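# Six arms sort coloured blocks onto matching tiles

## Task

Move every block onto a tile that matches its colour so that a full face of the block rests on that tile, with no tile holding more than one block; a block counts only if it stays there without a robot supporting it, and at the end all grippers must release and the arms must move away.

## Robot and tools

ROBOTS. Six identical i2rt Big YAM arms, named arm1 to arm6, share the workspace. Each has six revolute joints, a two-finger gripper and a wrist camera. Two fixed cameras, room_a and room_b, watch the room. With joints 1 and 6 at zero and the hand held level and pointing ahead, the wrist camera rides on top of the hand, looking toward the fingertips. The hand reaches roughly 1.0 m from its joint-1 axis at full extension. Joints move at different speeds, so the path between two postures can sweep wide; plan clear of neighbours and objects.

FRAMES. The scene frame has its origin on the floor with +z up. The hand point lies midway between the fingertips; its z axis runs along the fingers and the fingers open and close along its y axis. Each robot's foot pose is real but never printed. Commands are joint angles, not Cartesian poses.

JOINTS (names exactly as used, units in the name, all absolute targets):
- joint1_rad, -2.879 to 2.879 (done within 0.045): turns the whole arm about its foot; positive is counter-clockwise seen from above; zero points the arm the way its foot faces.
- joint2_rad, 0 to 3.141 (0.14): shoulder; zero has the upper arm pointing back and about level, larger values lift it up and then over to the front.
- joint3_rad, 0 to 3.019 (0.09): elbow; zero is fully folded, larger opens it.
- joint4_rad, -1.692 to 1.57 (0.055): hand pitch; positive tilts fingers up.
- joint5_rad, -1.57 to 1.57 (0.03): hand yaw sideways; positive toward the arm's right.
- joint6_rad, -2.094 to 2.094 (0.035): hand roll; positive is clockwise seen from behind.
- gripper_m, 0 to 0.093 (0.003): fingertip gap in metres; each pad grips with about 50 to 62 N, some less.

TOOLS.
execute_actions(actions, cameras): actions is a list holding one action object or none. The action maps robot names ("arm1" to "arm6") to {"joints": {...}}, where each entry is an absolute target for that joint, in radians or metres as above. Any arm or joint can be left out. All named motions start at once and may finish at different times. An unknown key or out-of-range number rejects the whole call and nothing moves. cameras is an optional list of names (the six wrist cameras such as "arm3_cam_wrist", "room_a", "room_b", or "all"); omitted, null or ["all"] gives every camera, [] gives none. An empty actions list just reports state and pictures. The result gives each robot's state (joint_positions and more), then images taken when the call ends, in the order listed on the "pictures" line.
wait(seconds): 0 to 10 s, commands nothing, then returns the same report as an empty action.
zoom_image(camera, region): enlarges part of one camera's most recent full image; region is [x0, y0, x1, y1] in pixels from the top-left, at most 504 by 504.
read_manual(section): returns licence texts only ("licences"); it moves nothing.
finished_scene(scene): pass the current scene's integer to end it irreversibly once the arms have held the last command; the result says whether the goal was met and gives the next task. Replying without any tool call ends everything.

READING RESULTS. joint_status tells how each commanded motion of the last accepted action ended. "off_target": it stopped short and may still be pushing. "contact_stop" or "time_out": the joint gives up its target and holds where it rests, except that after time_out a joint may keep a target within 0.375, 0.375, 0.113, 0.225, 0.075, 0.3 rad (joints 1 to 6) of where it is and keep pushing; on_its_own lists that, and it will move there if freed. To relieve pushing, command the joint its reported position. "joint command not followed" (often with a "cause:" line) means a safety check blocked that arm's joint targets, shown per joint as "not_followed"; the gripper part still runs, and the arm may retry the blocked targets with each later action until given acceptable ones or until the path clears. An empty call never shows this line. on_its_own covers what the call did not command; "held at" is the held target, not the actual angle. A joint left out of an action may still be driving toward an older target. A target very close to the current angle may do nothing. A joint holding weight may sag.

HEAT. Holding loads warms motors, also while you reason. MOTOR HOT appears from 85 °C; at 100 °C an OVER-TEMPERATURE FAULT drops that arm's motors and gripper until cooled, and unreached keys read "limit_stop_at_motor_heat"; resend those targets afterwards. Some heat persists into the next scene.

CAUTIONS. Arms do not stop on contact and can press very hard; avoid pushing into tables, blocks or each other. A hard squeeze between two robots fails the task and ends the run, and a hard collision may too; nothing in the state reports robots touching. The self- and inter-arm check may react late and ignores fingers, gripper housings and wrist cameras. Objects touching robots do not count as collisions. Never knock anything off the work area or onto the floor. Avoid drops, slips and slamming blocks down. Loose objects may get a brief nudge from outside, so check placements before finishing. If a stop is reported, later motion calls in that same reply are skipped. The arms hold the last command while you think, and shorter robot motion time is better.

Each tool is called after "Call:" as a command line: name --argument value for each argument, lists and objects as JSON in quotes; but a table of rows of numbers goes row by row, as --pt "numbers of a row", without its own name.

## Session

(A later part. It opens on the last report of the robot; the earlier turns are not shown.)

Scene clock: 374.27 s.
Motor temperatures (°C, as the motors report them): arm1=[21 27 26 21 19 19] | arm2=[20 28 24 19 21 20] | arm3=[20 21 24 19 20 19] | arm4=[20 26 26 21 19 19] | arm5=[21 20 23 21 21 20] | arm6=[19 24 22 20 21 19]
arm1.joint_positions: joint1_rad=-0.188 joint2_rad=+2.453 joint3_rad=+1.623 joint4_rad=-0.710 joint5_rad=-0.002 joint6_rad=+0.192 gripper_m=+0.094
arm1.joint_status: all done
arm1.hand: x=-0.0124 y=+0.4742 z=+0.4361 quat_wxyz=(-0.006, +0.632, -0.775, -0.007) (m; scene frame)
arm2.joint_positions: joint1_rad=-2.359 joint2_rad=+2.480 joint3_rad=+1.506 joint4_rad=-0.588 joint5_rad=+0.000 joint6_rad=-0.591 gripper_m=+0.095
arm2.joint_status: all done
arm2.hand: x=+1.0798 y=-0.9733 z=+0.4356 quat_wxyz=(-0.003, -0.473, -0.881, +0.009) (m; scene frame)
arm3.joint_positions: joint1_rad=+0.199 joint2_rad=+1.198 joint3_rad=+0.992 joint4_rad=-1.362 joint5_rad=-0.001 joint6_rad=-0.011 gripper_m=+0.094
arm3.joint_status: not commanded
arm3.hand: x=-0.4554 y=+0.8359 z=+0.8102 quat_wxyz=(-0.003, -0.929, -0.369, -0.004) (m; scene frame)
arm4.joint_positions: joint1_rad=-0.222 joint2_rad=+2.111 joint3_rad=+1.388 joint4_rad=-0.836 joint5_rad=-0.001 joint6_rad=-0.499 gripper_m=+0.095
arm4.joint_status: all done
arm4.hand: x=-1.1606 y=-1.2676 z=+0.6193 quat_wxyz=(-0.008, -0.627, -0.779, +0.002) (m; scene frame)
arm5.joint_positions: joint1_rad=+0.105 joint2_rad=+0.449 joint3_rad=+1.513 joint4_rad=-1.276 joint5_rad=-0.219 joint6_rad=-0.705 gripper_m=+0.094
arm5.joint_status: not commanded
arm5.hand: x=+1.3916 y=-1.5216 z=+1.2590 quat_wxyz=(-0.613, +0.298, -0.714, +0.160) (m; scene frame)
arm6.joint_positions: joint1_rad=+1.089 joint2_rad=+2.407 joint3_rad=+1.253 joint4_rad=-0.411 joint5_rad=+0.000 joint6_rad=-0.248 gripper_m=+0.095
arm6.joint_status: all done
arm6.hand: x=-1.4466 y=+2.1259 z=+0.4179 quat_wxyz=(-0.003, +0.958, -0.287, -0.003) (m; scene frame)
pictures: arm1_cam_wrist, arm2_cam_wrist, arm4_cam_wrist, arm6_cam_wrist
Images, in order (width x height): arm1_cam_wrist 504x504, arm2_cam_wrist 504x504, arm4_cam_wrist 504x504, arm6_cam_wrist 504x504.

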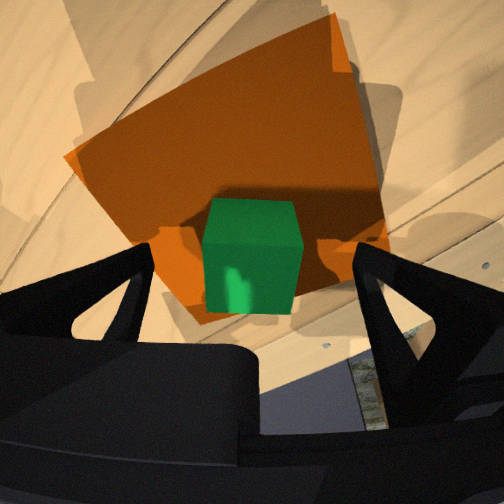

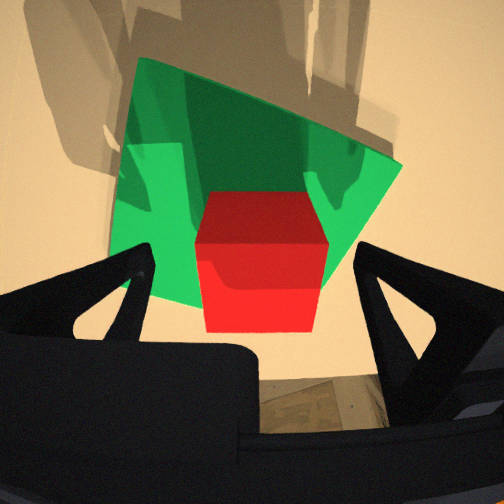

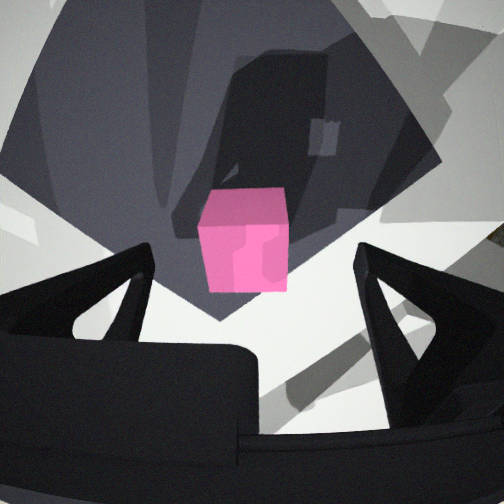

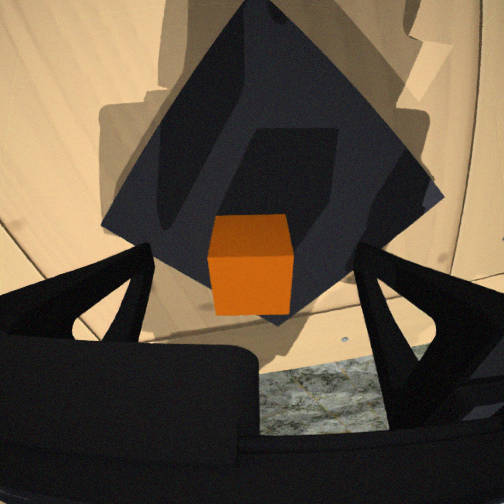

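Call:
execute_actions --actions '[{"arm1": {"joints": {"joint2_rad": 2.494, "joint4_rad": -0.684}}, "arm2": {"joints": {"joint2_rad": 2.523, "joint4_rad": -0.555}}, "arm4": {"joints": {"joint1_rad": -0.196, "joint2_rad": 2.159, "joint4_rad": -0.778}}, "arm6": {"joints": {"joint2_rad": 2.435, "joint4_rad": -0.387}}}]' --cameras '["arm1_cam_wrist", "arm2_cam_wrist", "arm4_cam_wrist", "arm6_cam_wrist"]'

Scene clock: 390.00 s.
Motor temperatures (°C, as the motors report them): arm1=[21 26 27 21 19 19] | arm2=[20 28 25 19 21 20] | arm3=[20 21 24 19 20 19] | arm4=[20 26 28 21 19 19] | arm5=[21 20 24 21 21 20] | arm6=[19 24 22 20 21 19]
arm1.joint_positions: joint1_rad=-0.188 joint2_rad=+2.478 joint3_rad=+1.623 joint4_rad=-0.695 joint5_rad=-0.002 joint6_rad=+0.192 gripper_m=+0.094
arm1.joint_status: all done
arm1.hand: x=-0.0124 y=+0.4692 z=+0.4214 quat_wxyz=(-0.003, +0.632, -0.775, -0.004) (m; scene frame)
arm2.joint_positions: joint1_rad=-2.359 joint2_rad=+2.505 joint3_rad=+1.506 joint4_rad=-0.570 joint5_rad=+0.000 joint6_rad=-0.591 gripper_m=+0.095
arm2.joint_status: all done
arm2.hand: x=+1.0797 y=-0.9681 z=+0.4216 quat_wxyz=(-0.001, -0.473, -0.881, +0.005) (m; scene frame)
arm3.joint_positions: joint1_rad=+0.199 joint2_rad=+1.198 joint3_rad=+0.992 joint4_rad=-1.362 joint5_rad=-0.001 joint6_rad=-0.011 gripper_m=+0.094
arm3.joint_status: not commanded
arm3.hand: x=-0.4554 y=+0.8359 z=+0.8102 quat_wxyz=(-0.003, -0.929, -0.369, -0.004) (m; scene frame)
arm4.joint_positions: joint1_rad=-0.206 joint2_rad=+2.133 joint3_rad=+1.389 joint4_rad=-0.793 joint5_rad=-0.001 joint6_rad=-0.500 gripper_m=+0.095
arm4.joint_status: all done
arm4.hand: x=-1.1532 y=-1.2759 z=+0.6078 quat_wxyz=(-0.012, -0.621, -0.784, +0.012) (m; scene frame)
arm5.joint_positions: joint1_rad=+0.105 joint2_rad=+0.449 joint3_rad=+1.513 joint4_rad=-1.276 joint5_rad=-0.219 joint6_rad=-0.705 gripper_m=+0.094
arm5.joint_status: not commanded
arm5.hand: x=+1.3916 y=-1.5216 z=+1.2590 quat_wxyz=(-0.613, +0.298, -0.714, +0.160) (m; scene frame)
arm6.joint_positions: joint1_rad=+1.089 joint2_rad=+2.411 joint3_rad=+1.253 joint4_rad=-0.405 joint5_rad=+0.000 joint6_rad=-0.248 gripper_m=+0.095
arm6.joint_status: all done
arm6.hand: x=-1.4465 y=+2.1259 z=+0.4159 quat_wxyz=(-0.003, +0.958, -0.287, -0.004) (m; scene frame)
pictures: arm1_cam_wrist, arm2_cam_wrist, arm4_cam_wrist, arm6_cam_wrist
Images, in order (width x height): arm1_cam_wrist 504x504, arm2_cam_wrist 504x504, arm4_cam_wrist 504x504, arm6_cam_wrist 504x504.

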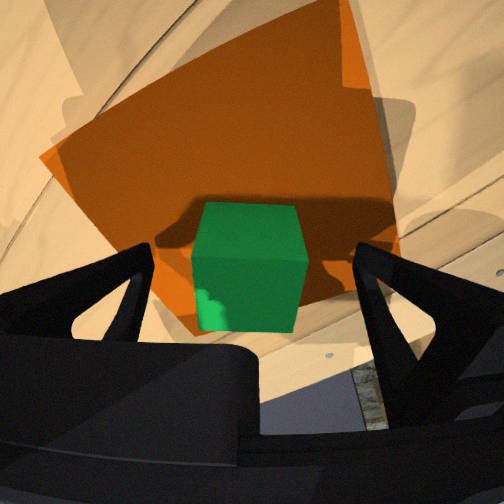

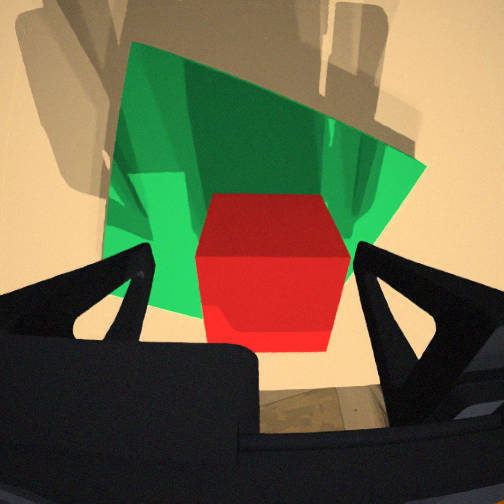

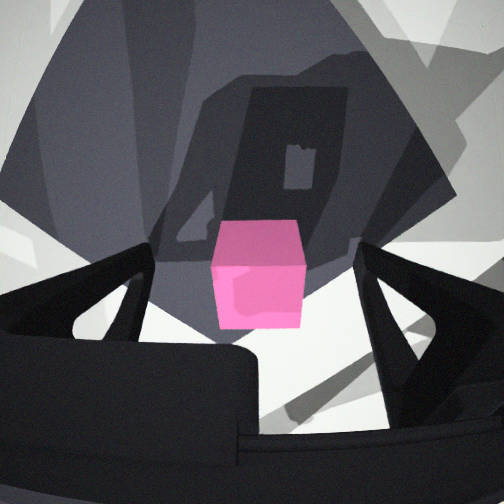

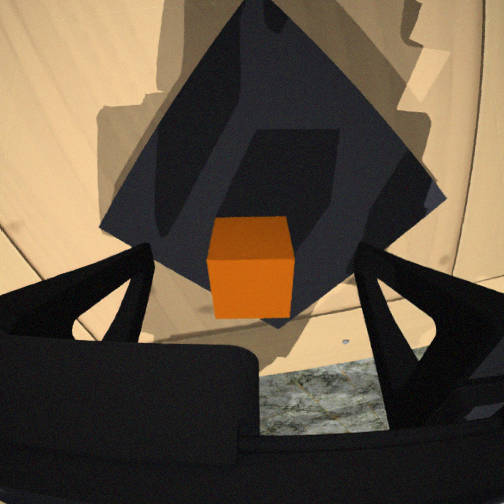

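Call:
execute_actions --actions '[{"arm1": {"joints": {"gripper_m": 0.02}}, "arm2": {"joints": {"gripper_m": 0.03}}, "arm4": {"joints": {"gripper_m": 0.015}}, "arm6": {"joints": {"gripper_m": 0.015}}}]' --cameras '["arm1_cam_wrist", "arm2_cam_wrist", "arm4_cam_wrist", "arm6_cam_wrist"]'

Scene clock: 403.13 s.
Motor temperatures (°C, as the motors report them): arm1=[21 27 27 21 19 19] | arm2=[20 28 25 19 21 20] | arm3=[20 20 24 19 20 19] | arm4=[20 26 29 21 19 19] | arm5=[21 20 24 21 21 20] | arm6=[19 24 22 20 21 19]
arm1.joint_positions: joint1_rad=-0.188 joint2_rad=+2.478 joint3_rad=+1.623 joint4_rad=-0.695 joint5_rad=-0.002 joint6_rad=+0.192 gripper_m=+0.037
arm1.joint_status: gripper_m off_target (ended at +0.037, target +0.020)
arm1.hand: x=-0.0125 y=+0.4693 z=+0.4214 quat_wxyz=(-0.004, +0.632, -0.775, -0.004) (m; scene frame)
arm2.joint_positions: joint1_rad=-2.359 joint2_rad=+2.505 joint3_rad=+1.506 joint4_rad=-0.569 joint5_rad=+0.001 joint6_rad=-0.592 gripper_m=+0.048
arm2.joint_status: gripper_m off_target (ended at +0.048, target +0.030)
arm2.hand: x=+1.0795 y=-0.9684 z=+0.4216 quat_wxyz=(-0.001, -0.472, -0.881, +0.006) (m; scene frame)
arm3.joint_positions: joint1_rad=+0.199 joint2_rad=+1.198 joint3_rad=+0.992 joint4_rad=-1.362 joint5_rad=-0.001 joint6_rad=-0.011 gripper_m=+0.094
arm3.joint_status: not commanded
arm3.hand: x=-0.4554 y=+0.8359 z=+0.8102 quat_wxyz=(-0.003, -0.929, -0.369, -0.004) (m; scene frame)
arm4.joint_positions: joint1_rad=-0.206 joint2_rad=+2.133 joint3_rad=+1.389 joint4_rad=-0.793 joint5_rad=-0.001 joint6_rad=-0.500 gripper_m=+0.032
arm4.joint_status: gripper_m off_target (ended at +0.032, target +0.015)
arm4.hand: x=-1.1532 y=-1.2759 z=+0.6078 quat_wxyz=(-0.012, -0.620, -0.784, +0.012) (m; scene frame)
arm5.joint_positions: joint1_rad=+0.105 joint2_rad=+0.449 joint3_rad=+1.513 joint4_rad=-1.276 joint5_rad=-0.219 joint6_rad=-0.705 gripper_m=+0.094
arm5.joint_status: not commanded
arm5.hand: x=+1.3916 y=-1.5216 z=+1.2590 quat_wxyz=(-0.613, +0.298, -0.714, +0.160) (m; scene frame)
arm6.joint_positions: joint1_rad=+1.089 joint2_rad=+2.411 joint3_rad=+1.253 joint4_rad=-0.405 joint5_rad=+0.000 joint6_rad=-0.248 gripper_m=+0.031
arm6.joint_status: gripper_m off_target (ended at +0.031, target +0.015)
arm6.hand: x=-1.4465 y=+2.1259 z=+0.4159 quat_wxyz=(-0.003, +0.958, -0.286, -0.004) (m; scene frame)
pictures: arm1_cam_wrist, arm2_cam_wrist, arm4_cam_wrist, arm6_cam_wrist
Images, in order (width x height): arm1_cam_wrist 504x504, arm2_cam_wrist 504x504, arm4_cam_wrist 504x504, arm6_cam_wrist 504x504.

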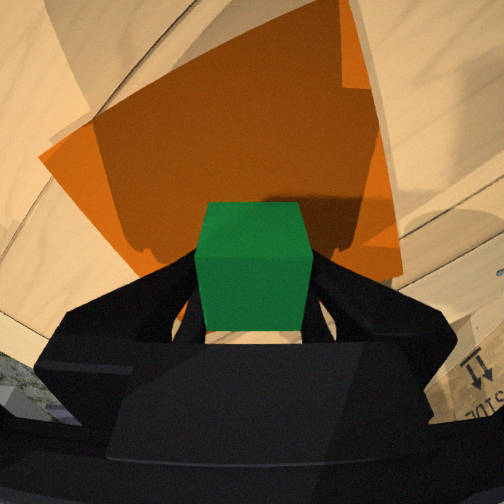

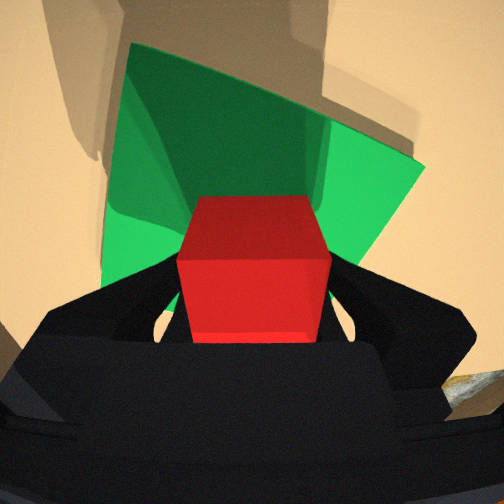

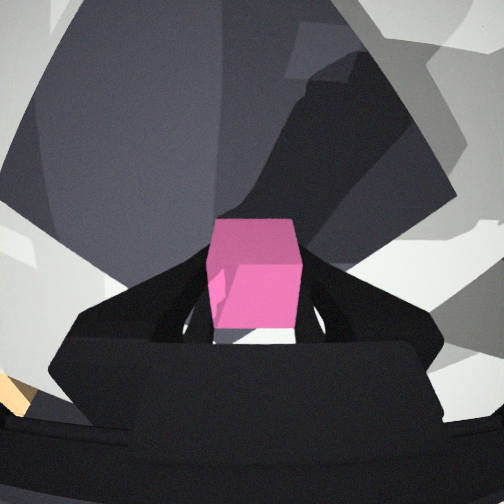

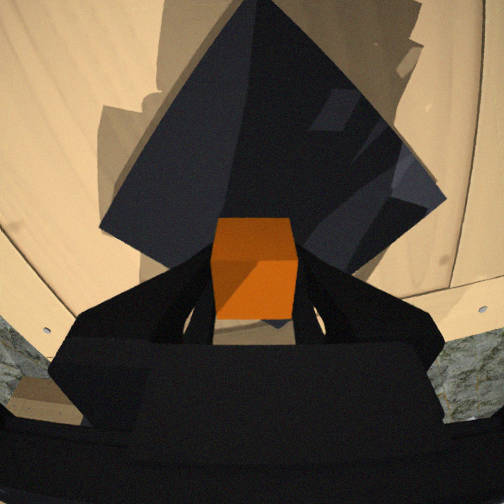

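Call:
execute_actions --actions '[{"arm1": {"joints": {"joint1_rad": -1.88, "joint2_rad": 1.684, "joint3_rad": 1.42, "joint4_rad": -1.29, "joint5_rad": 0, "joint6_rad": 0}}, "arm2": {"joints": {"joint1_rad": 0.5, "joint2_rad": 1.684, "joint3_rad": 1.42, "joint4_rad": -1.29, "joint5_rad": 0, "joint6_rad": 0}}, "arm4": {"joints": {"joint1_rad": -1.47, "joint2_rad": 1.684, "joint3_rad": 1.43, "joint4_rad": -1.29, "joint5_rad": 0, "joint6_rad": 0}}, "arm6": {"joints": {"joint1_rad": -2.256, "joint2_rad": 1.684, "joint3_rad": 1.42, "joint4_rad": -1.29, "joint5_rad": 0, "joint6_rad": 0}}}]' --cameras '["arm1_cam_wrist", "arm2_cam_wrist", "arm4_cam_wrist", "arm6_cam_wrist", "room_a"]'

Scene clock: 438.23 s.
Motor temperatures (°C, as the motors report them): arm1=[21 27 27 21 19 19] | arm2=[20 28 25 19 21 20] | arm3=[20 20 24 19 20 19] | arm4=[20 26 29 21 19 19] | arm5=[21 20 24 21 21 20] | arm6=[19 24 22 20 21 19]
arm1.joint_positions: joint1_rad=-1.889 joint2_rad=+1.680 joint3_rad=+1.422 joint4_rad=-1.280 joint5_rad=+0.000 joint6_rad=+0.008 gripper_m=+0.037
arm1.joint_status: all done
arm1.hand: x=+0.4835 y=-0.2154 z=+0.8103 quat_wxyz=(-0.018, -0.074, -0.997, +0.007) (m; scene frame)
arm2.joint_positions: joint1_rad=+0.505 joint2_rad=+1.685 joint3_rad=+1.418 joint4_rad=-1.276 joint5_rad=-0.001 joint6_rad=-0.009 gripper_m=+0.048
arm2.joint_status: all done
arm2.hand: x=+1.2266 y=+0.0971 z=+0.8297 quat_wxyz=(-0.007, +0.604, -0.797, -0.006) (m; scene frame)
arm3.joint_positions: joint1_rad=+0.199 joint2_rad=+1.198 joint3_rad=+0.992 joint4_rad=-1.362 joint5_rad=-0.001 joint6_rad=-0.011 gripper_m=+0.094
arm3.joint_status: not commanded
arm3.hand: x=-0.4554 y=+0.8359 z=+0.8102 quat_wxyz=(-0.003, -0.929, -0.369, -0.004) (m; scene frame)
arm4.joint_positions: joint1_rad=-1.474 joint2_rad=+1.677 joint3_rad=+1.425 joint4_rad=-1.274 joint5_rad=+0.001 joint6_rad=-0.010 gripper_m=+0.032
arm4.joint_status: all done
arm4.hand: x=-1.5151 y=-0.7432 z=+0.8519 quat_wxyz=(-0.001, -1.000, -0.023, +0.016) (m; scene frame)
arm5.joint_positions: joint1_rad=+0.105 joint2_rad=+0.449 joint3_rad=+1.513 joint4_rad=-1.276 joint5_rad=-0.219 joint6_rad=-0.705 gripper_m=+0.094
arm5.joint_status: not commanded
arm5.hand: x=+1.3916 y=-1.5216 z=+1.2590 quat_wxyz=(-0.613, +0.298, -0.714, +0.160) (m; scene frame)
arm6.joint_positions: joint1_rad=-2.264 joint2_rad=+1.678 joint3_rad=+1.420 joint4_rad=-1.274 joint5_rad=+0.001 joint6_rad=-0.006 gripper_m=+0.031
arm6.joint_status: all done
arm6.hand: x=-0.8495 y=+1.3130 z=+0.8326 quat_wxyz=(-0.015, -0.495, -0.869, +0.009) (m; scene frame)
pictures: arm1_cam_wrist, arm2_cam_wrist, arm4_cam_wrist, arm6_cam_wrist, room_a
Images, in order (width x height): arm1_cam_wrist 504x504, arm2_cam_wrist 504x504, arm4_cam_wrist 504x504, arm6_cam_wrist 504x504, room_a 504x504.

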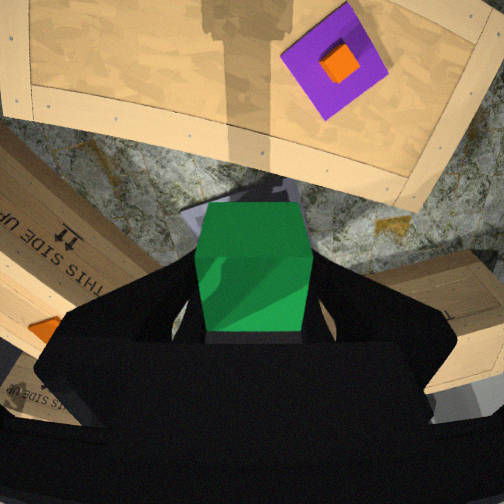

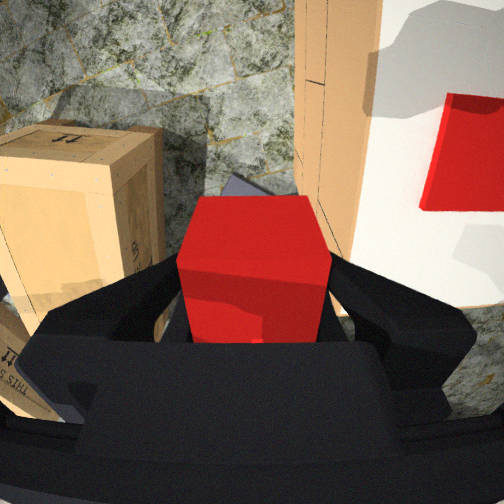

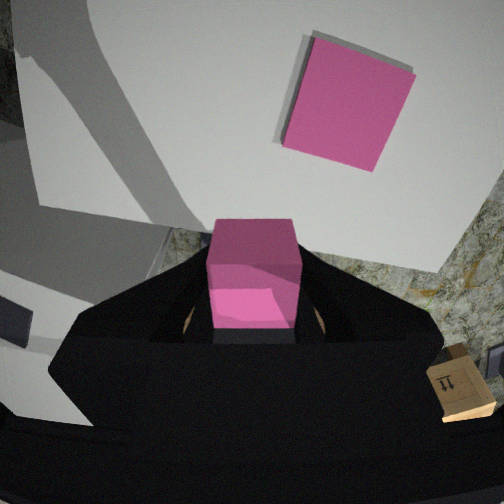

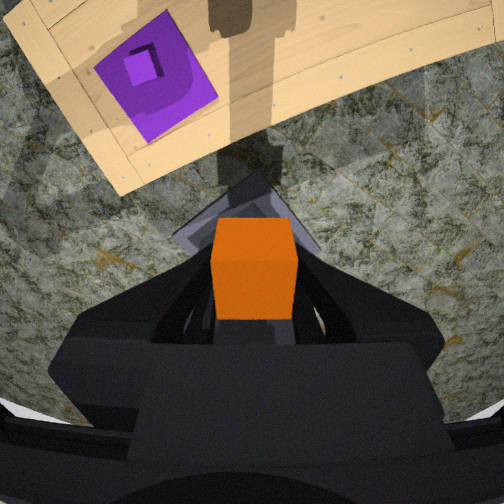

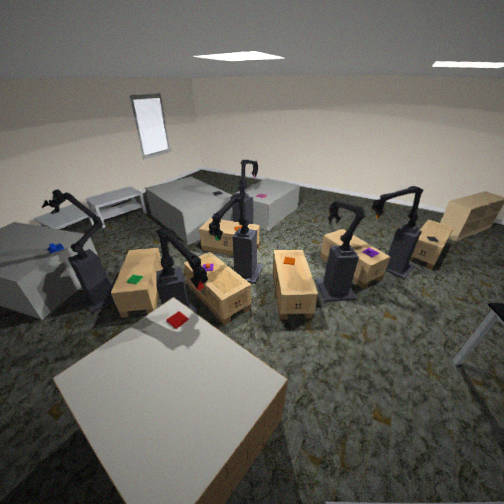

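Call:
execute_actions --actions '[{"arm1": {"joints": {"joint1_rad": -1.77, "joint2_rad": 2.195, "joint3_rad": 1.53, "joint4_rad": -0.867}}, "arm2": {"joints": {"joint1_rad": 0.0, "joint4_rad": -1.31}}, "arm4": {"joints": {"joint1_rad": -1.70, "joint2_rad": 1.905, "joint3_rad": 1.37, "joint4_rad": -1.015}}, "arm6": {"joints": {"joint1_rad": -2.295, "joint2_rad": 2.465, "joint3_rad": 1.66, "joint4_rad": -0.722}}}]' --cameras '["arm1_cam_wrist", "arm2_cam_wrist", "arm4_cam_wrist", "arm6_cam_wrist"]'

Scene clock: 472.53 s.
Motor temperatures (°C, as the motors report them): arm1=[21 26 28 21 19 19] | arm2=[20 28 26 19 21 20] | arm3=[20 20 24 19 20 19] | arm4=[20 25 29 21 19 19] | arm5=[21 20 24 21 21 20] | arm6=[19 24 23 20 21 19]
arm1.joint_positions: joint1_rad=-1.763 joint2_rad=+2.198 joint3_rad=+1.512 joint4_rad=-0.876 joint5_rad=+0.000 joint6_rad=+0.007 gripper_m=+0.037
arm1.joint_status: all done
arm1.hand: x=+0.5780 y=-0.1554 z=+0.5632 quat_wxyz=(-0.006, -0.010, -1.000, +0.006) (m; scene frame)
arm2.joint_positions: joint1_rad=-0.011 joint2_rad=+1.685 joint3_rad=+1.418 joint4_rad=-1.296 joint5_rad=+0.002 joint6_rad=-0.007 gripper_m=+0.048
arm2.joint_status: all done
arm2.hand: x=+1.4452 y=-0.0401 z=+0.8300 quat_wxyz=(+0.000, +0.380, -0.925, +0.003) (m; scene frame)
arm3.joint_positions: joint1_rad=+0.199 joint2_rad=+1.198 joint3_rad=+0.992 joint4_rad=-1.362 joint5_rad=-0.001 joint6_rad=-0.011 gripper_m=+0.094
arm3.joint_status: not commanded
arm3.hand: x=-0.4554 y=+0.8359 z=+0.8102 quat_wxyz=(-0.003, -0.929, -0.369, -0.004) (m; scene frame)
arm4.joint_positions: joint1_rad=-1.711 joint2_rad=+1.904 joint3_rad=+1.369 joint4_rad=-1.031 joint5_rad=+0.000 joint6_rad=-0.009 gripper_m=+0.032
arm4.joint_status: all done
arm4.hand: x=-1.5319 y=-0.6173 z=+0.7178 quat_wxyz=(+0.001, -0.995, +0.096, -0.004) (m; scene frame)
arm5.joint_positions: joint1_rad=+0.105 joint2_rad=+0.449 joint3_rad=+1.513 joint4_rad=-1.276 joint5_rad=-0.219 joint6_rad=-0.705 gripper_m=+0.094
arm5.joint_status: not commanded
arm5.hand: x=+1.3916 y=-1.5216 z=+1.2590 quat_wxyz=(-0.613, +0.298, -0.714, +0.160) (m; scene frame)
arm6.joint_positions: joint1_rad=-2.291 joint2_rad=+2.481 joint3_rad=+1.632 joint4_rad=-0.738 joint5_rad=+0.001 joint6_rad=-0.006 gripper_m=+0.031
arm6.joint_status: all done
arm6.hand: x=-0.8125 y=+1.2179 z=+0.4526 quat_wxyz=(+0.008, -0.506, -0.862, -0.005) (m; scene frame)
pictures: arm1_cam_wrist, arm2_cam_wrist, arm4_cam_wrist, arm6_cam_wrist
Images, in order (width x height): arm1_cam_wrist 504x504, arm2_cam_wrist 504x504, arm4_cam_wrist 504x504, arm6_cam_wrist 504x504.

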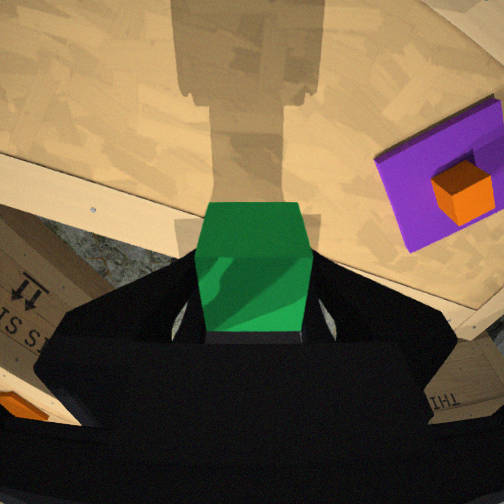

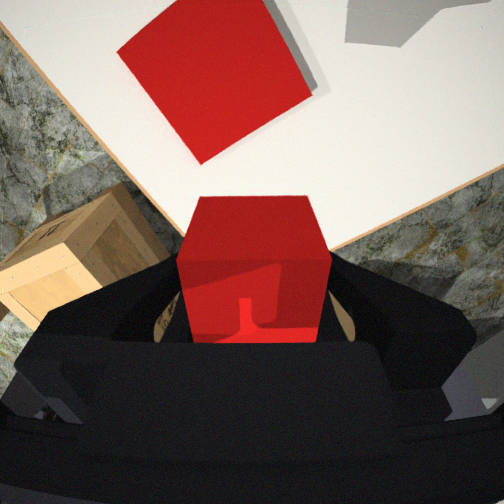

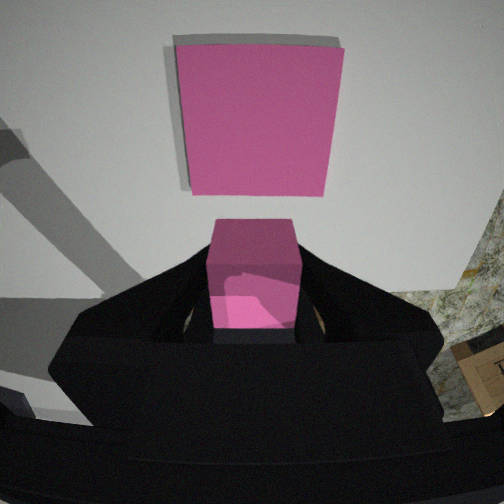

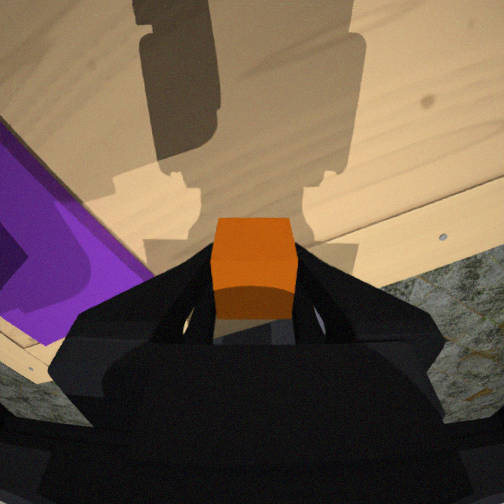

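Call:
execute_actions --actions '[{"arm1": {"joints": {"joint2_rad": 2.462, "joint3_rad": 1.588, "joint4_rad": -0.66}}, "arm2": {"joints": {"joint1_rad": 0.045, "joint2_rad": 1.965, "joint3_rad": 1.47, "joint4_rad": -1.02}}, "arm4": {"joints": {"joint1_rad": -1.73, "joint2_rad": 2.192, "joint3_rad": 1.31, "joint4_rad": -0.66}}, "arm6": {"joints": {"joint2_rad": 2.57, "joint3_rad": 1.69, "joint4_rad": -0.65}}}]' --cameras '["arm1_cam_wrist", "arm2_cam_wrist", "arm4_cam_wrist", "arm6_cam_wrist"]'

Scene clock: 545.80 s.
Motor temperatures (°C, as the motors report them): arm1=[21 28 28 21 19 19] | arm2=[20 28 27 19 21 20] | arm3=[20 20 25 19 20 19] | arm4=[20 26 28 21 19 19] | arm5=[21 20 24 21 21 20] | arm6=[19 26 24 20 21 19]
arm1.joint_positions: joint1_rad=-1.763 joint2_rad=+2.472 joint3_rad=+1.576 joint4_rad=-0.670 joint5_rad=+0.000 joint6_rad=+0.007 gripper_m=+0.037
arm1.joint_status: all done
arm1.hand: x=+0.5821 y=-0.1572 z=+0.4218 quat_wxyz=(-0.004, -0.010, -1.000, +0.006) (m; scene frame)
arm2.joint_positions: joint1_rad=+0.043 joint2_rad=+1.997 joint3_rad=+1.429 joint4_rad=-1.034 joint5_rad=+0.002 joint6_rad=-0.007 gripper_m=+0.048
arm2.joint_status: all done
arm2.hand: x=+1.4604 y=+0.0151 z=+0.6730 quat_wxyz=(+0.018, +0.404, -0.914, +0.010) (m; scene frame)
arm3.joint_positions: joint1_rad=+0.199 joint2_rad=+1.198 joint3_rad=+0.992 joint4_rad=-1.362 joint5_rad=-0.001 joint6_rad=-0.011 gripper_m=+0.094
arm3.joint_status: not commanded
arm3.hand: x=-0.4554 y=+0.8359 z=+0.8102 quat_wxyz=(-0.003, -0.929, -0.369, -0.004) (m; scene frame)
arm4.joint_positions: joint1_rad=-1.717 joint2_rad=+2.190 joint3_rad=+1.305 joint4_rad=-0.675 joint5_rad=+0.000 joint6_rad=-0.009 gripper_m=+0.032
arm4.joint_status: all done
arm4.hand: x=-1.5309 y=-0.6139 z=+0.5504 quat_wxyz=(+0.001, -0.995, +0.099, -0.001) (m; scene frame)
arm5.joint_positions: joint1_rad=+0.105 joint2_rad=+0.449 joint3_rad=+1.513 joint4_rad=-1.276 joint5_rad=-0.219 joint6_rad=-0.705 gripper_m=+0.094
arm5.joint_status: not commanded
arm5.hand: x=+1.3916 y=-1.5216 z=+1.2590 quat_wxyz=(-0.613, +0.298, -0.714, +0.160) (m; scene frame)
arm6.joint_positions: joint1_rad=-2.291 joint2_rad=+2.562 joint3_rad=+1.674 joint4_rad=-0.664 joint5_rad=+0.001 joint6_rad=-0.006 gripper_m=+0.031
arm6.joint_status: all done
arm6.hand: x=-0.8075 y=+1.2087 z=+0.4147 quat_wxyz=(-0.007, -0.507, -0.862, +0.004) (m; scene frame)
pictures: arm1_cam_wrist, arm2_cam_wrist, arm4_cam_wrist, arm6_cam_wrist
Images, in order (width x height): arm1_cam_wrist 504x504, arm2_cam_wrist 504x504, arm4_cam_wrist 504x504, arm6_cam_wrist 504x504.

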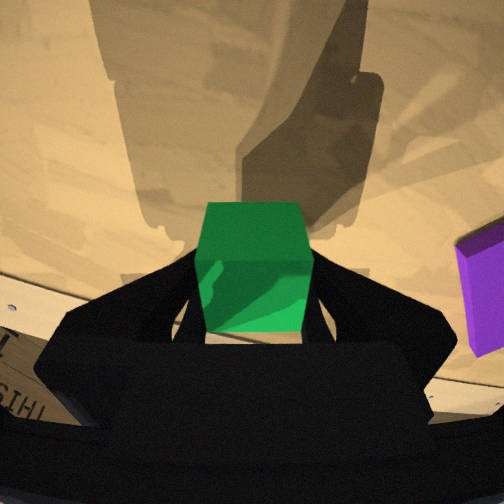

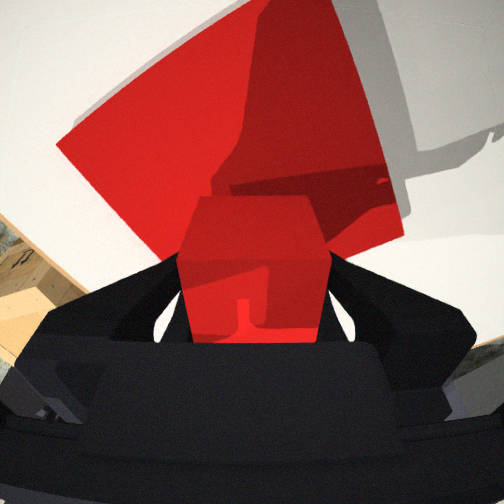

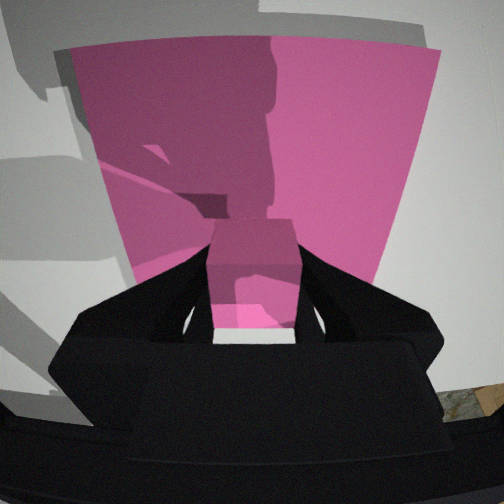

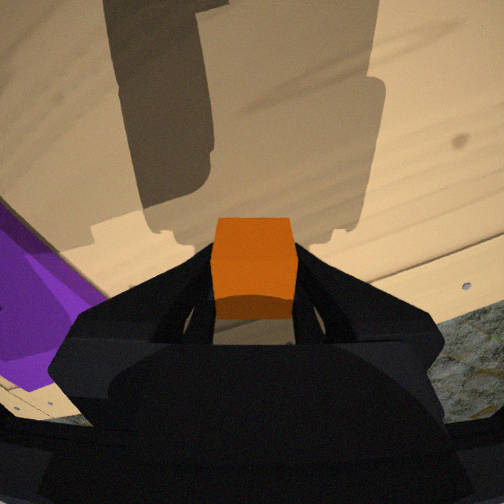

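Call:
execute_actions --actions '[]'

Scene clock: 562.23 s.
Motor temperatures (°C, as the motors report them): arm1=[21 28 27 21 19 19] | arm2=[20 29 28 19 21 20] | arm3=[20 20 25 19 20 19] | arm4=[20 27 28 21 19 19] | arm5=[21 20 24 21 21 20] | arm6=[19 26 23 20 21 19]
arm1.joint_positions: joint1_rad=-1.763 joint2_rad=+2.472 joint3_rad=+1.576 joint4_rad=-0.670 joint5_rad=+0.000 joint6_rad=+0.007 gripper_m=+0.037
arm1.joint_status: all done
arm1.hand: x=+0.5821 y=-0.1572 z=+0.4218 quat_wxyz=(-0.004, -0.010, -1.000, +0.006) (m; scene frame)
arm2.joint_positions: joint1_rad=+0.043 joint2_rad=+1.997 joint3_rad=+1.429 joint4_rad=-1.034 joint5_rad=+0.002 joint6_rad=-0.007 gripper_m=+0.048
arm2.joint_status: all done
arm2.hand: x=+1.4604 y=+0.0151 z=+0.6730 quat_wxyz=(+0.018, +0.404, -0.914, +0.010) (m; scene frame)
arm3.joint_positions: joint1_rad=+0.199 joint2_rad=+1.198 joint3_rad=+0.992 joint4_rad=-1.362 joint5_rad=-0.001 joint6_rad=-0.011 gripper_m=+0.094
arm3.joint_status: not commanded
arm3.hand: x=-0.4554 y=+0.8359 z=+0.8102 quat_wxyz=(-0.003, -0.929, -0.369, -0.004) (m; scene frame)
arm4.joint_positions: joint1_rad=-1.717 joint2_rad=+2.190 joint3_rad=+1.305 joint4_rad=-0.675 joint5_rad=+0.000 joint6_rad=-0.009 gripper_m=+0.032
arm4.joint_status: all done
arm4.hand: x=-1.5309 y=-0.6139 z=+0.5504 quat_wxyz=(+0.001, -0.995, +0.099, -0.001) (m; scene frame)
arm5.joint_positions: joint1_rad=+0.105 joint2_rad=+0.449 joint3_rad=+1.513 joint4_rad=-1.276 joint5_rad=-0.219 joint6_rad=-0.705 gripper_m=+0.094
arm5.joint_status: not commanded
arm5.hand: x=+1.3916 y=-1.5216 z=+1.2590 quat_wxyz=(-0.613, +0.298, -0.714, +0.160) (m; scene frame)
arm6.joint_positions: joint1_rad=-2.291 joint2_rad=+2.562 joint3_rad=+1.674 joint4_rad=-0.664 joint5_rad=+0.001 joint6_rad=-0.006 gripper_m=+0.031
arm6.joint_status: all done
arm6.hand: x=-0.8075 y=+1.2087 z=+0.4147 quat_wxyz=(-0.007, -0.507, -0.862, +0.004) (m; scene frame)
pictures: arm1_cam_wrist, arm2_cam_wrist, arm3_cam_wrist, arm4_cam_wrist, arm5_cam_wrist, arm6_cam_wrist, room_a, room_b
Images, in order (width x height): arm1_cam_wrist 504x504, arm2_cam_wrist 504x504, arm3_cam_wrist 504x504, arm4_cam_wrist 504x504, arm5_cam_wrist 504x504, arm6_cam_wrist 504x504, room_a 504x504, room_b 504x504.

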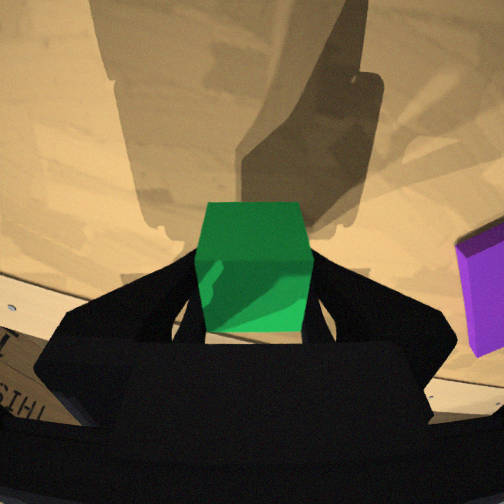

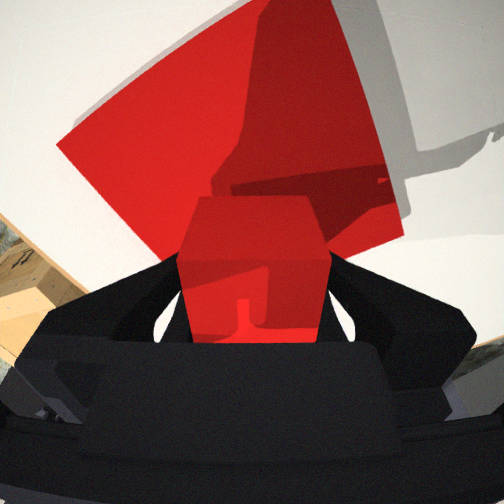

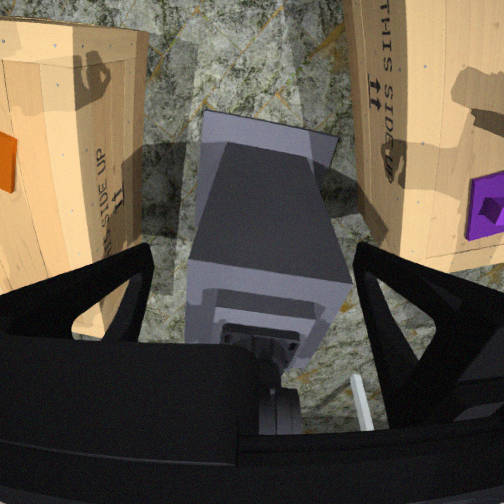

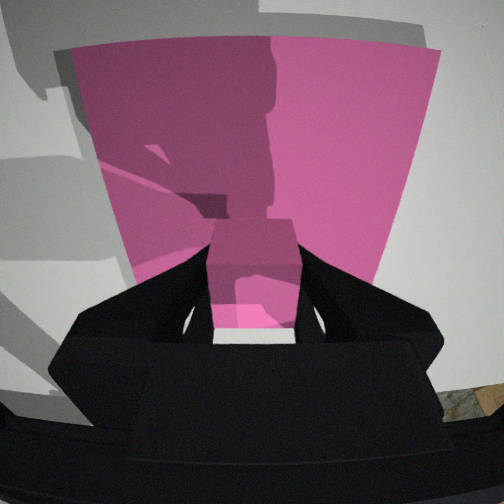

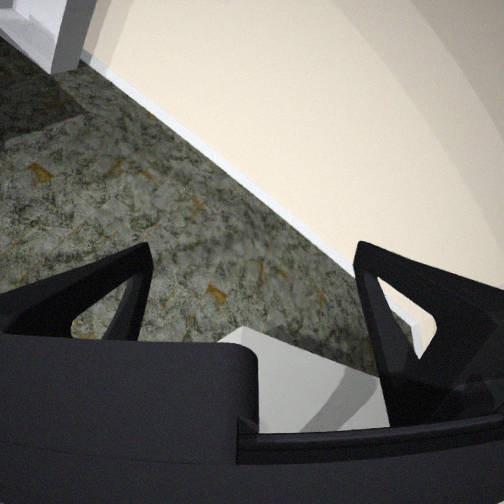

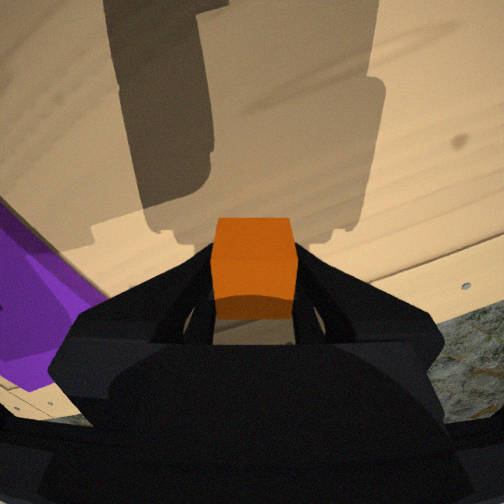

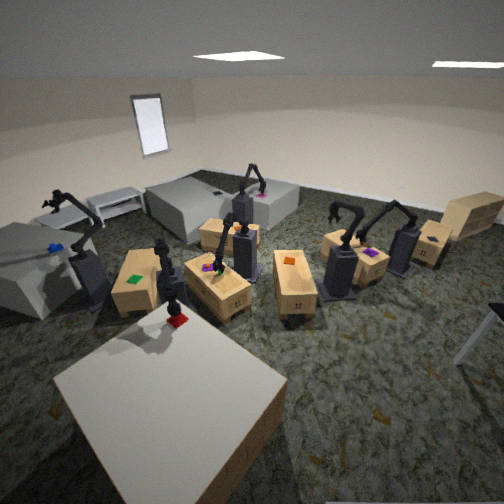

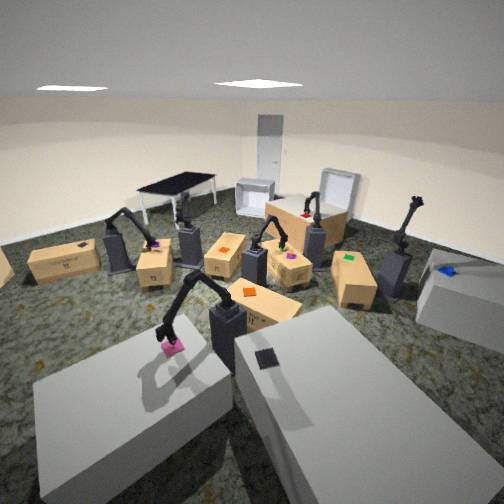

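Call:
execute_actions --actions '[{"arm1":{"joints":{"joint2_rad":2.497,"joint4_rad":-0.625}},"arm2":{"joints":{"joint3_rad":1.52}},"arm4":{"joints":{"joint2_rad":2.212,"joint4_rad":-0.64}},"arm6":{"joints":{"joint2_rad":2.588,"joint4_rad":-0.632}}}]' --cameras '["arm1_cam_wrist","arm2_cam_wrist","arm4_cam_wrist","arm6_cam_wrist"]'

Scene clock: 595.40 s.
Motor temperatures (°C, as the motors report them): arm1=[21 29 27 21 19 19] | arm2=[20 29 29 19 21 20] | arm3=[20 20 25 19 20 19] | arm4=[20 27 27 21 19 19] | arm5=[21 20 24 21 21 20] | arm6=[19 26 23 20 21 19]
arm1.joint_positions: joint1_rad=-1.763 joint2_rad=+2.480 joint3_rad=+1.576 joint4_rad=-0.636 joint5_rad=+0.000 joint6_rad=+0.007 gripper_m=+0.037
arm1.joint_status: all done
arm1.hand: x=+0.5873 y=-0.1573 z=+0.4171 quat_wxyz=(-0.016, -0.010, -1.000, +0.006) (m; scene frame)
arm2.joint_positions: joint1_rad=+0.043 joint2_rad=+1.997 joint3_rad=+1.467 joint4_rad=-1.034 joint5_rad=+0.002 joint6_rad=-0.007 gripper_m=+0.048
arm2.joint_status: all done
arm2.hand: x=+1.4719 y=+0.0276 z=+0.6850 quat_wxyz=(+0.000, +0.405, -0.915, +0.003) (m; scene frame)
arm3.joint_positions: joint1_rad=+0.199 joint2_rad=+1.198 joint3_rad=+0.992 joint4_rad=-1.362 joint5_rad=-0.001 joint6_rad=-0.011 gripper_m=+0.094
arm3.joint_status: not commanded
arm3.hand: x=-0.4554 y=+0.8359 z=+0.8102 quat_wxyz=(-0.003, -0.929, -0.369, -0.004) (m; scene frame)
arm4.joint_positions: joint1_rad=-1.717 joint2_rad=+2.190 joint3_rad=+1.305 joint4_rad=-0.656 joint5_rad=+0.000 joint6_rad=-0.009 gripper_m=+0.032
arm4.joint_status: all done
arm4.hand: x=-1.5354 y=-0.6129 z=+0.5504 quat_wxyz=(+0.002, -0.995, +0.099, +0.009) (m; scene frame)
arm5.joint_positions: joint1_rad=+0.105 joint2_rad=+0.449 joint3_rad=+1.513 joint4_rad=-1.276 joint5_rad=-0.219 joint6_rad=-0.705 gripper_m=+0.094
arm5.joint_status: not commanded
arm5.hand: x=+1.3916 y=-1.5216 z=+1.2590 quat_wxyz=(-0.613, +0.298, -0.714, +0.160) (m; scene frame)
arm6.joint_positions: joint1_rad=-2.291 joint2_rad=+2.563 joint3_rad=+1.674 joint4_rad=-0.650 joint5_rad=+0.001 joint6_rad=-0.006 gripper_m=+0.031
arm6.joint_status: all done
arm6.hand: x=-0.8060 y=+1.2060 z=+0.4143 quat_wxyz=(-0.012, -0.506, -0.862, +0.008) (m; scene frame)
pictures: arm1_cam_wrist, arm2_cam_wrist, arm4_cam_wrist, arm6_cam_wrist
Images, in order (width x height): arm1_cam_wrist 504x504, arm2_cam_wrist 504x504, arm4_cam_wrist 504x504, arm6_cam_wrist 504x504.

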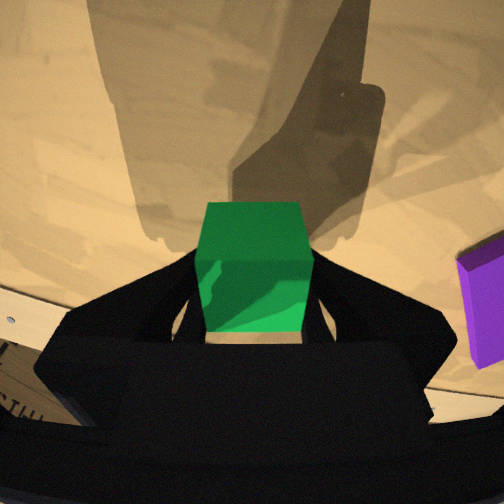

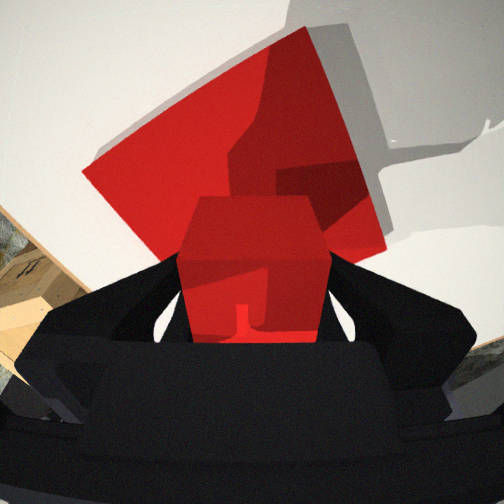

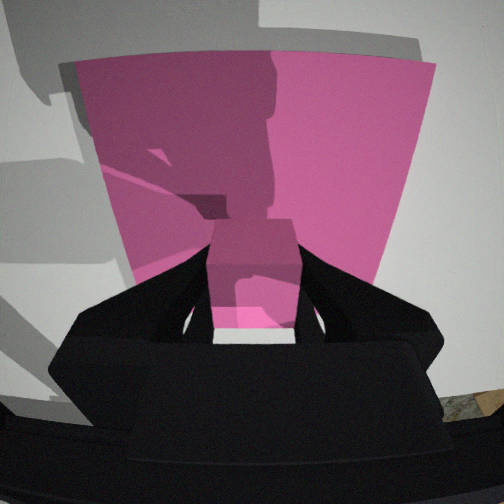

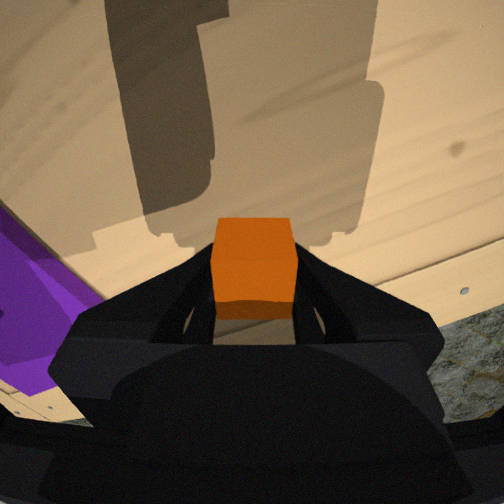

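Call:
execute_actions --actions '[{"arm1":{"joints":{"joint2_rad":2.532}},"arm2":{"joints":{"joint2_rad":2.037,"joint4_rad":-1.0}},"arm4":{"joints":{"joint2_rad":2.235}},"arm6":{"joints":{"joint2_rad":2.608}}}]' --cameras '["arm1_cam_wrist","arm2_cam_wrist","arm4_cam_wrist","arm6_cam_wrist"]'

Scene clock: 605.10 s.
Motor temperatures (°C, as the motors report them): arm1=[21 29 27 21 19 19] | arm2=[20 29 30 19 21 20] | arm3=[20 20 25 19 20 19] | arm4=[20 27 27 21 19 19] | arm5=[21 20 24 21 21 20] | arm6=[19 26 23 20 21 19]
arm1.joint_positions: joint1_rad=-1.763 joint2_rad=+2.496 joint3_rad=+1.576 joint4_rad=-0.634 joint5_rad=+0.000 joint6_rad=+0.007 gripper_m=+0.037
arm1.joint_status: all done
arm1.hand: x=+0.5824 y=-0.1574 z=+0.4081 quat_wxyz=(-0.010, -0.010, -1.000, +0.006) (m; scene frame)
arm2.joint_positions: joint1_rad=+0.043 joint2_rad=+2.029 joint3_rad=+1.467 joint4_rad=-1.015 joint5_rad=+0.002 joint6_rad=-0.007 gripper_m=+0.048
arm2.joint_status: all done
arm2.hand: x=+1.4722 y=+0.0278 z=+0.6676 quat_wxyz=(+0.006, +0.405, -0.914, +0.005) (m; scene frame)
arm3.joint_positions: joint1_rad=+0.199 joint2_rad=+1.198 joint3_rad=+0.992 joint4_rad=-1.362 joint5_rad=-0.001 joint6_rad=-0.011 gripper_m=+0.094
arm3.joint_status: not commanded
arm3.hand: x=-0.4554 y=+0.8359 z=+0.8102 quat_wxyz=(-0.003, -0.929, -0.369, -0.004) (m; scene frame)
arm4.joint_positions: joint1_rad=-1.717 joint2_rad=+2.214 joint3_rad=+1.305 joint4_rad=-0.655 joint5_rad=+0.000 joint6_rad=-0.009 gripper_m=+0.032
arm4.joint_status: all done
arm4.hand: x=-1.5289 y=-0.6143 z=+0.5380 quat_wxyz=(+0.001, -0.995, +0.099, -0.003) (m; scene frame)
arm5.joint_positions: joint1_rad=+0.105 joint2_rad=+0.449 joint3_rad=+1.513 joint4_rad=-1.276 joint5_rad=-0.219 joint6_rad=-0.705 gripper_m=+0.094
arm5.joint_status: not commanded
arm5.hand: x=+1.3916 y=-1.5216 z=+1.2590 quat_wxyz=(-0.613, +0.298, -0.714, +0.160) (m; scene frame)
arm6.joint_positions: joint1_rad=-2.291 joint2_rad=+2.578 joint3_rad=+1.675 joint4_rad=-0.646 joint5_rad=+0.001 joint6_rad=-0.006 gripper_m=+0.031
arm6.joint_status: all done
arm6.hand: x=-0.8080 y=+1.2098 z=+0.4057 quat_wxyz=(-0.008, -0.507, -0.862, +0.005) (m; scene frame)
pictures: arm1_cam_wrist, arm2_cam_wrist, arm4_cam_wrist, arm6_cam_wrist
Images, in order (width x height): arm1_cam_wrist 504x504, arm2_cam_wrist 504x504, arm4_cam_wrist 504x504, arm6_cam_wrist 504x504.

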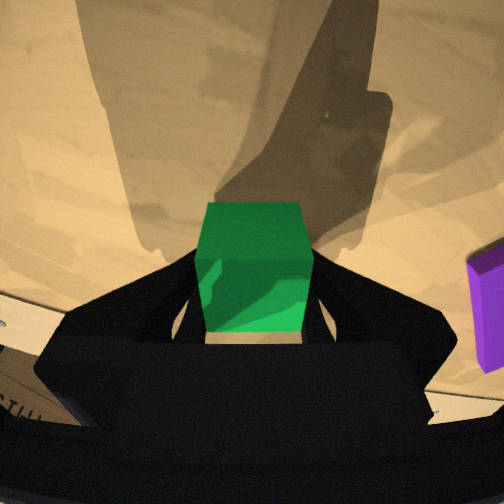

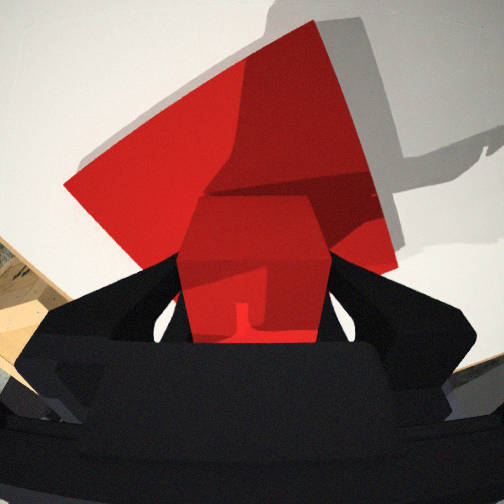

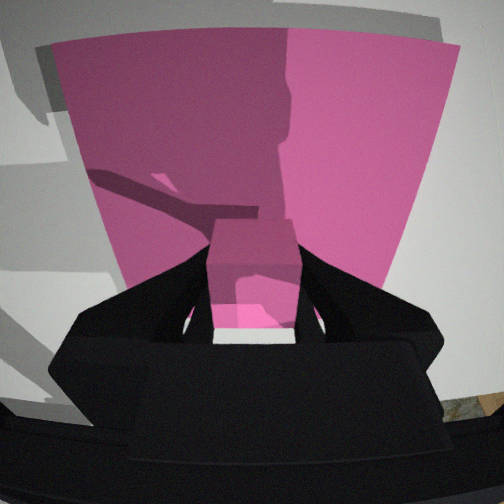

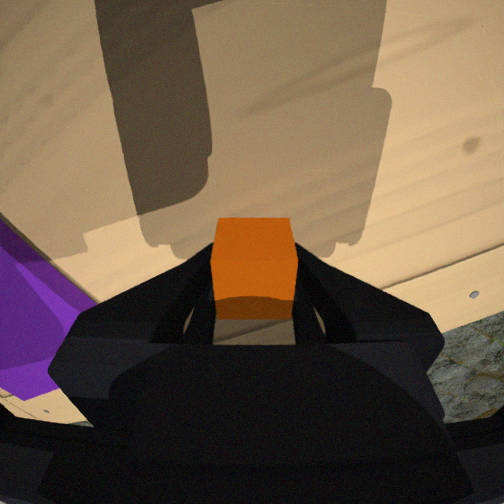

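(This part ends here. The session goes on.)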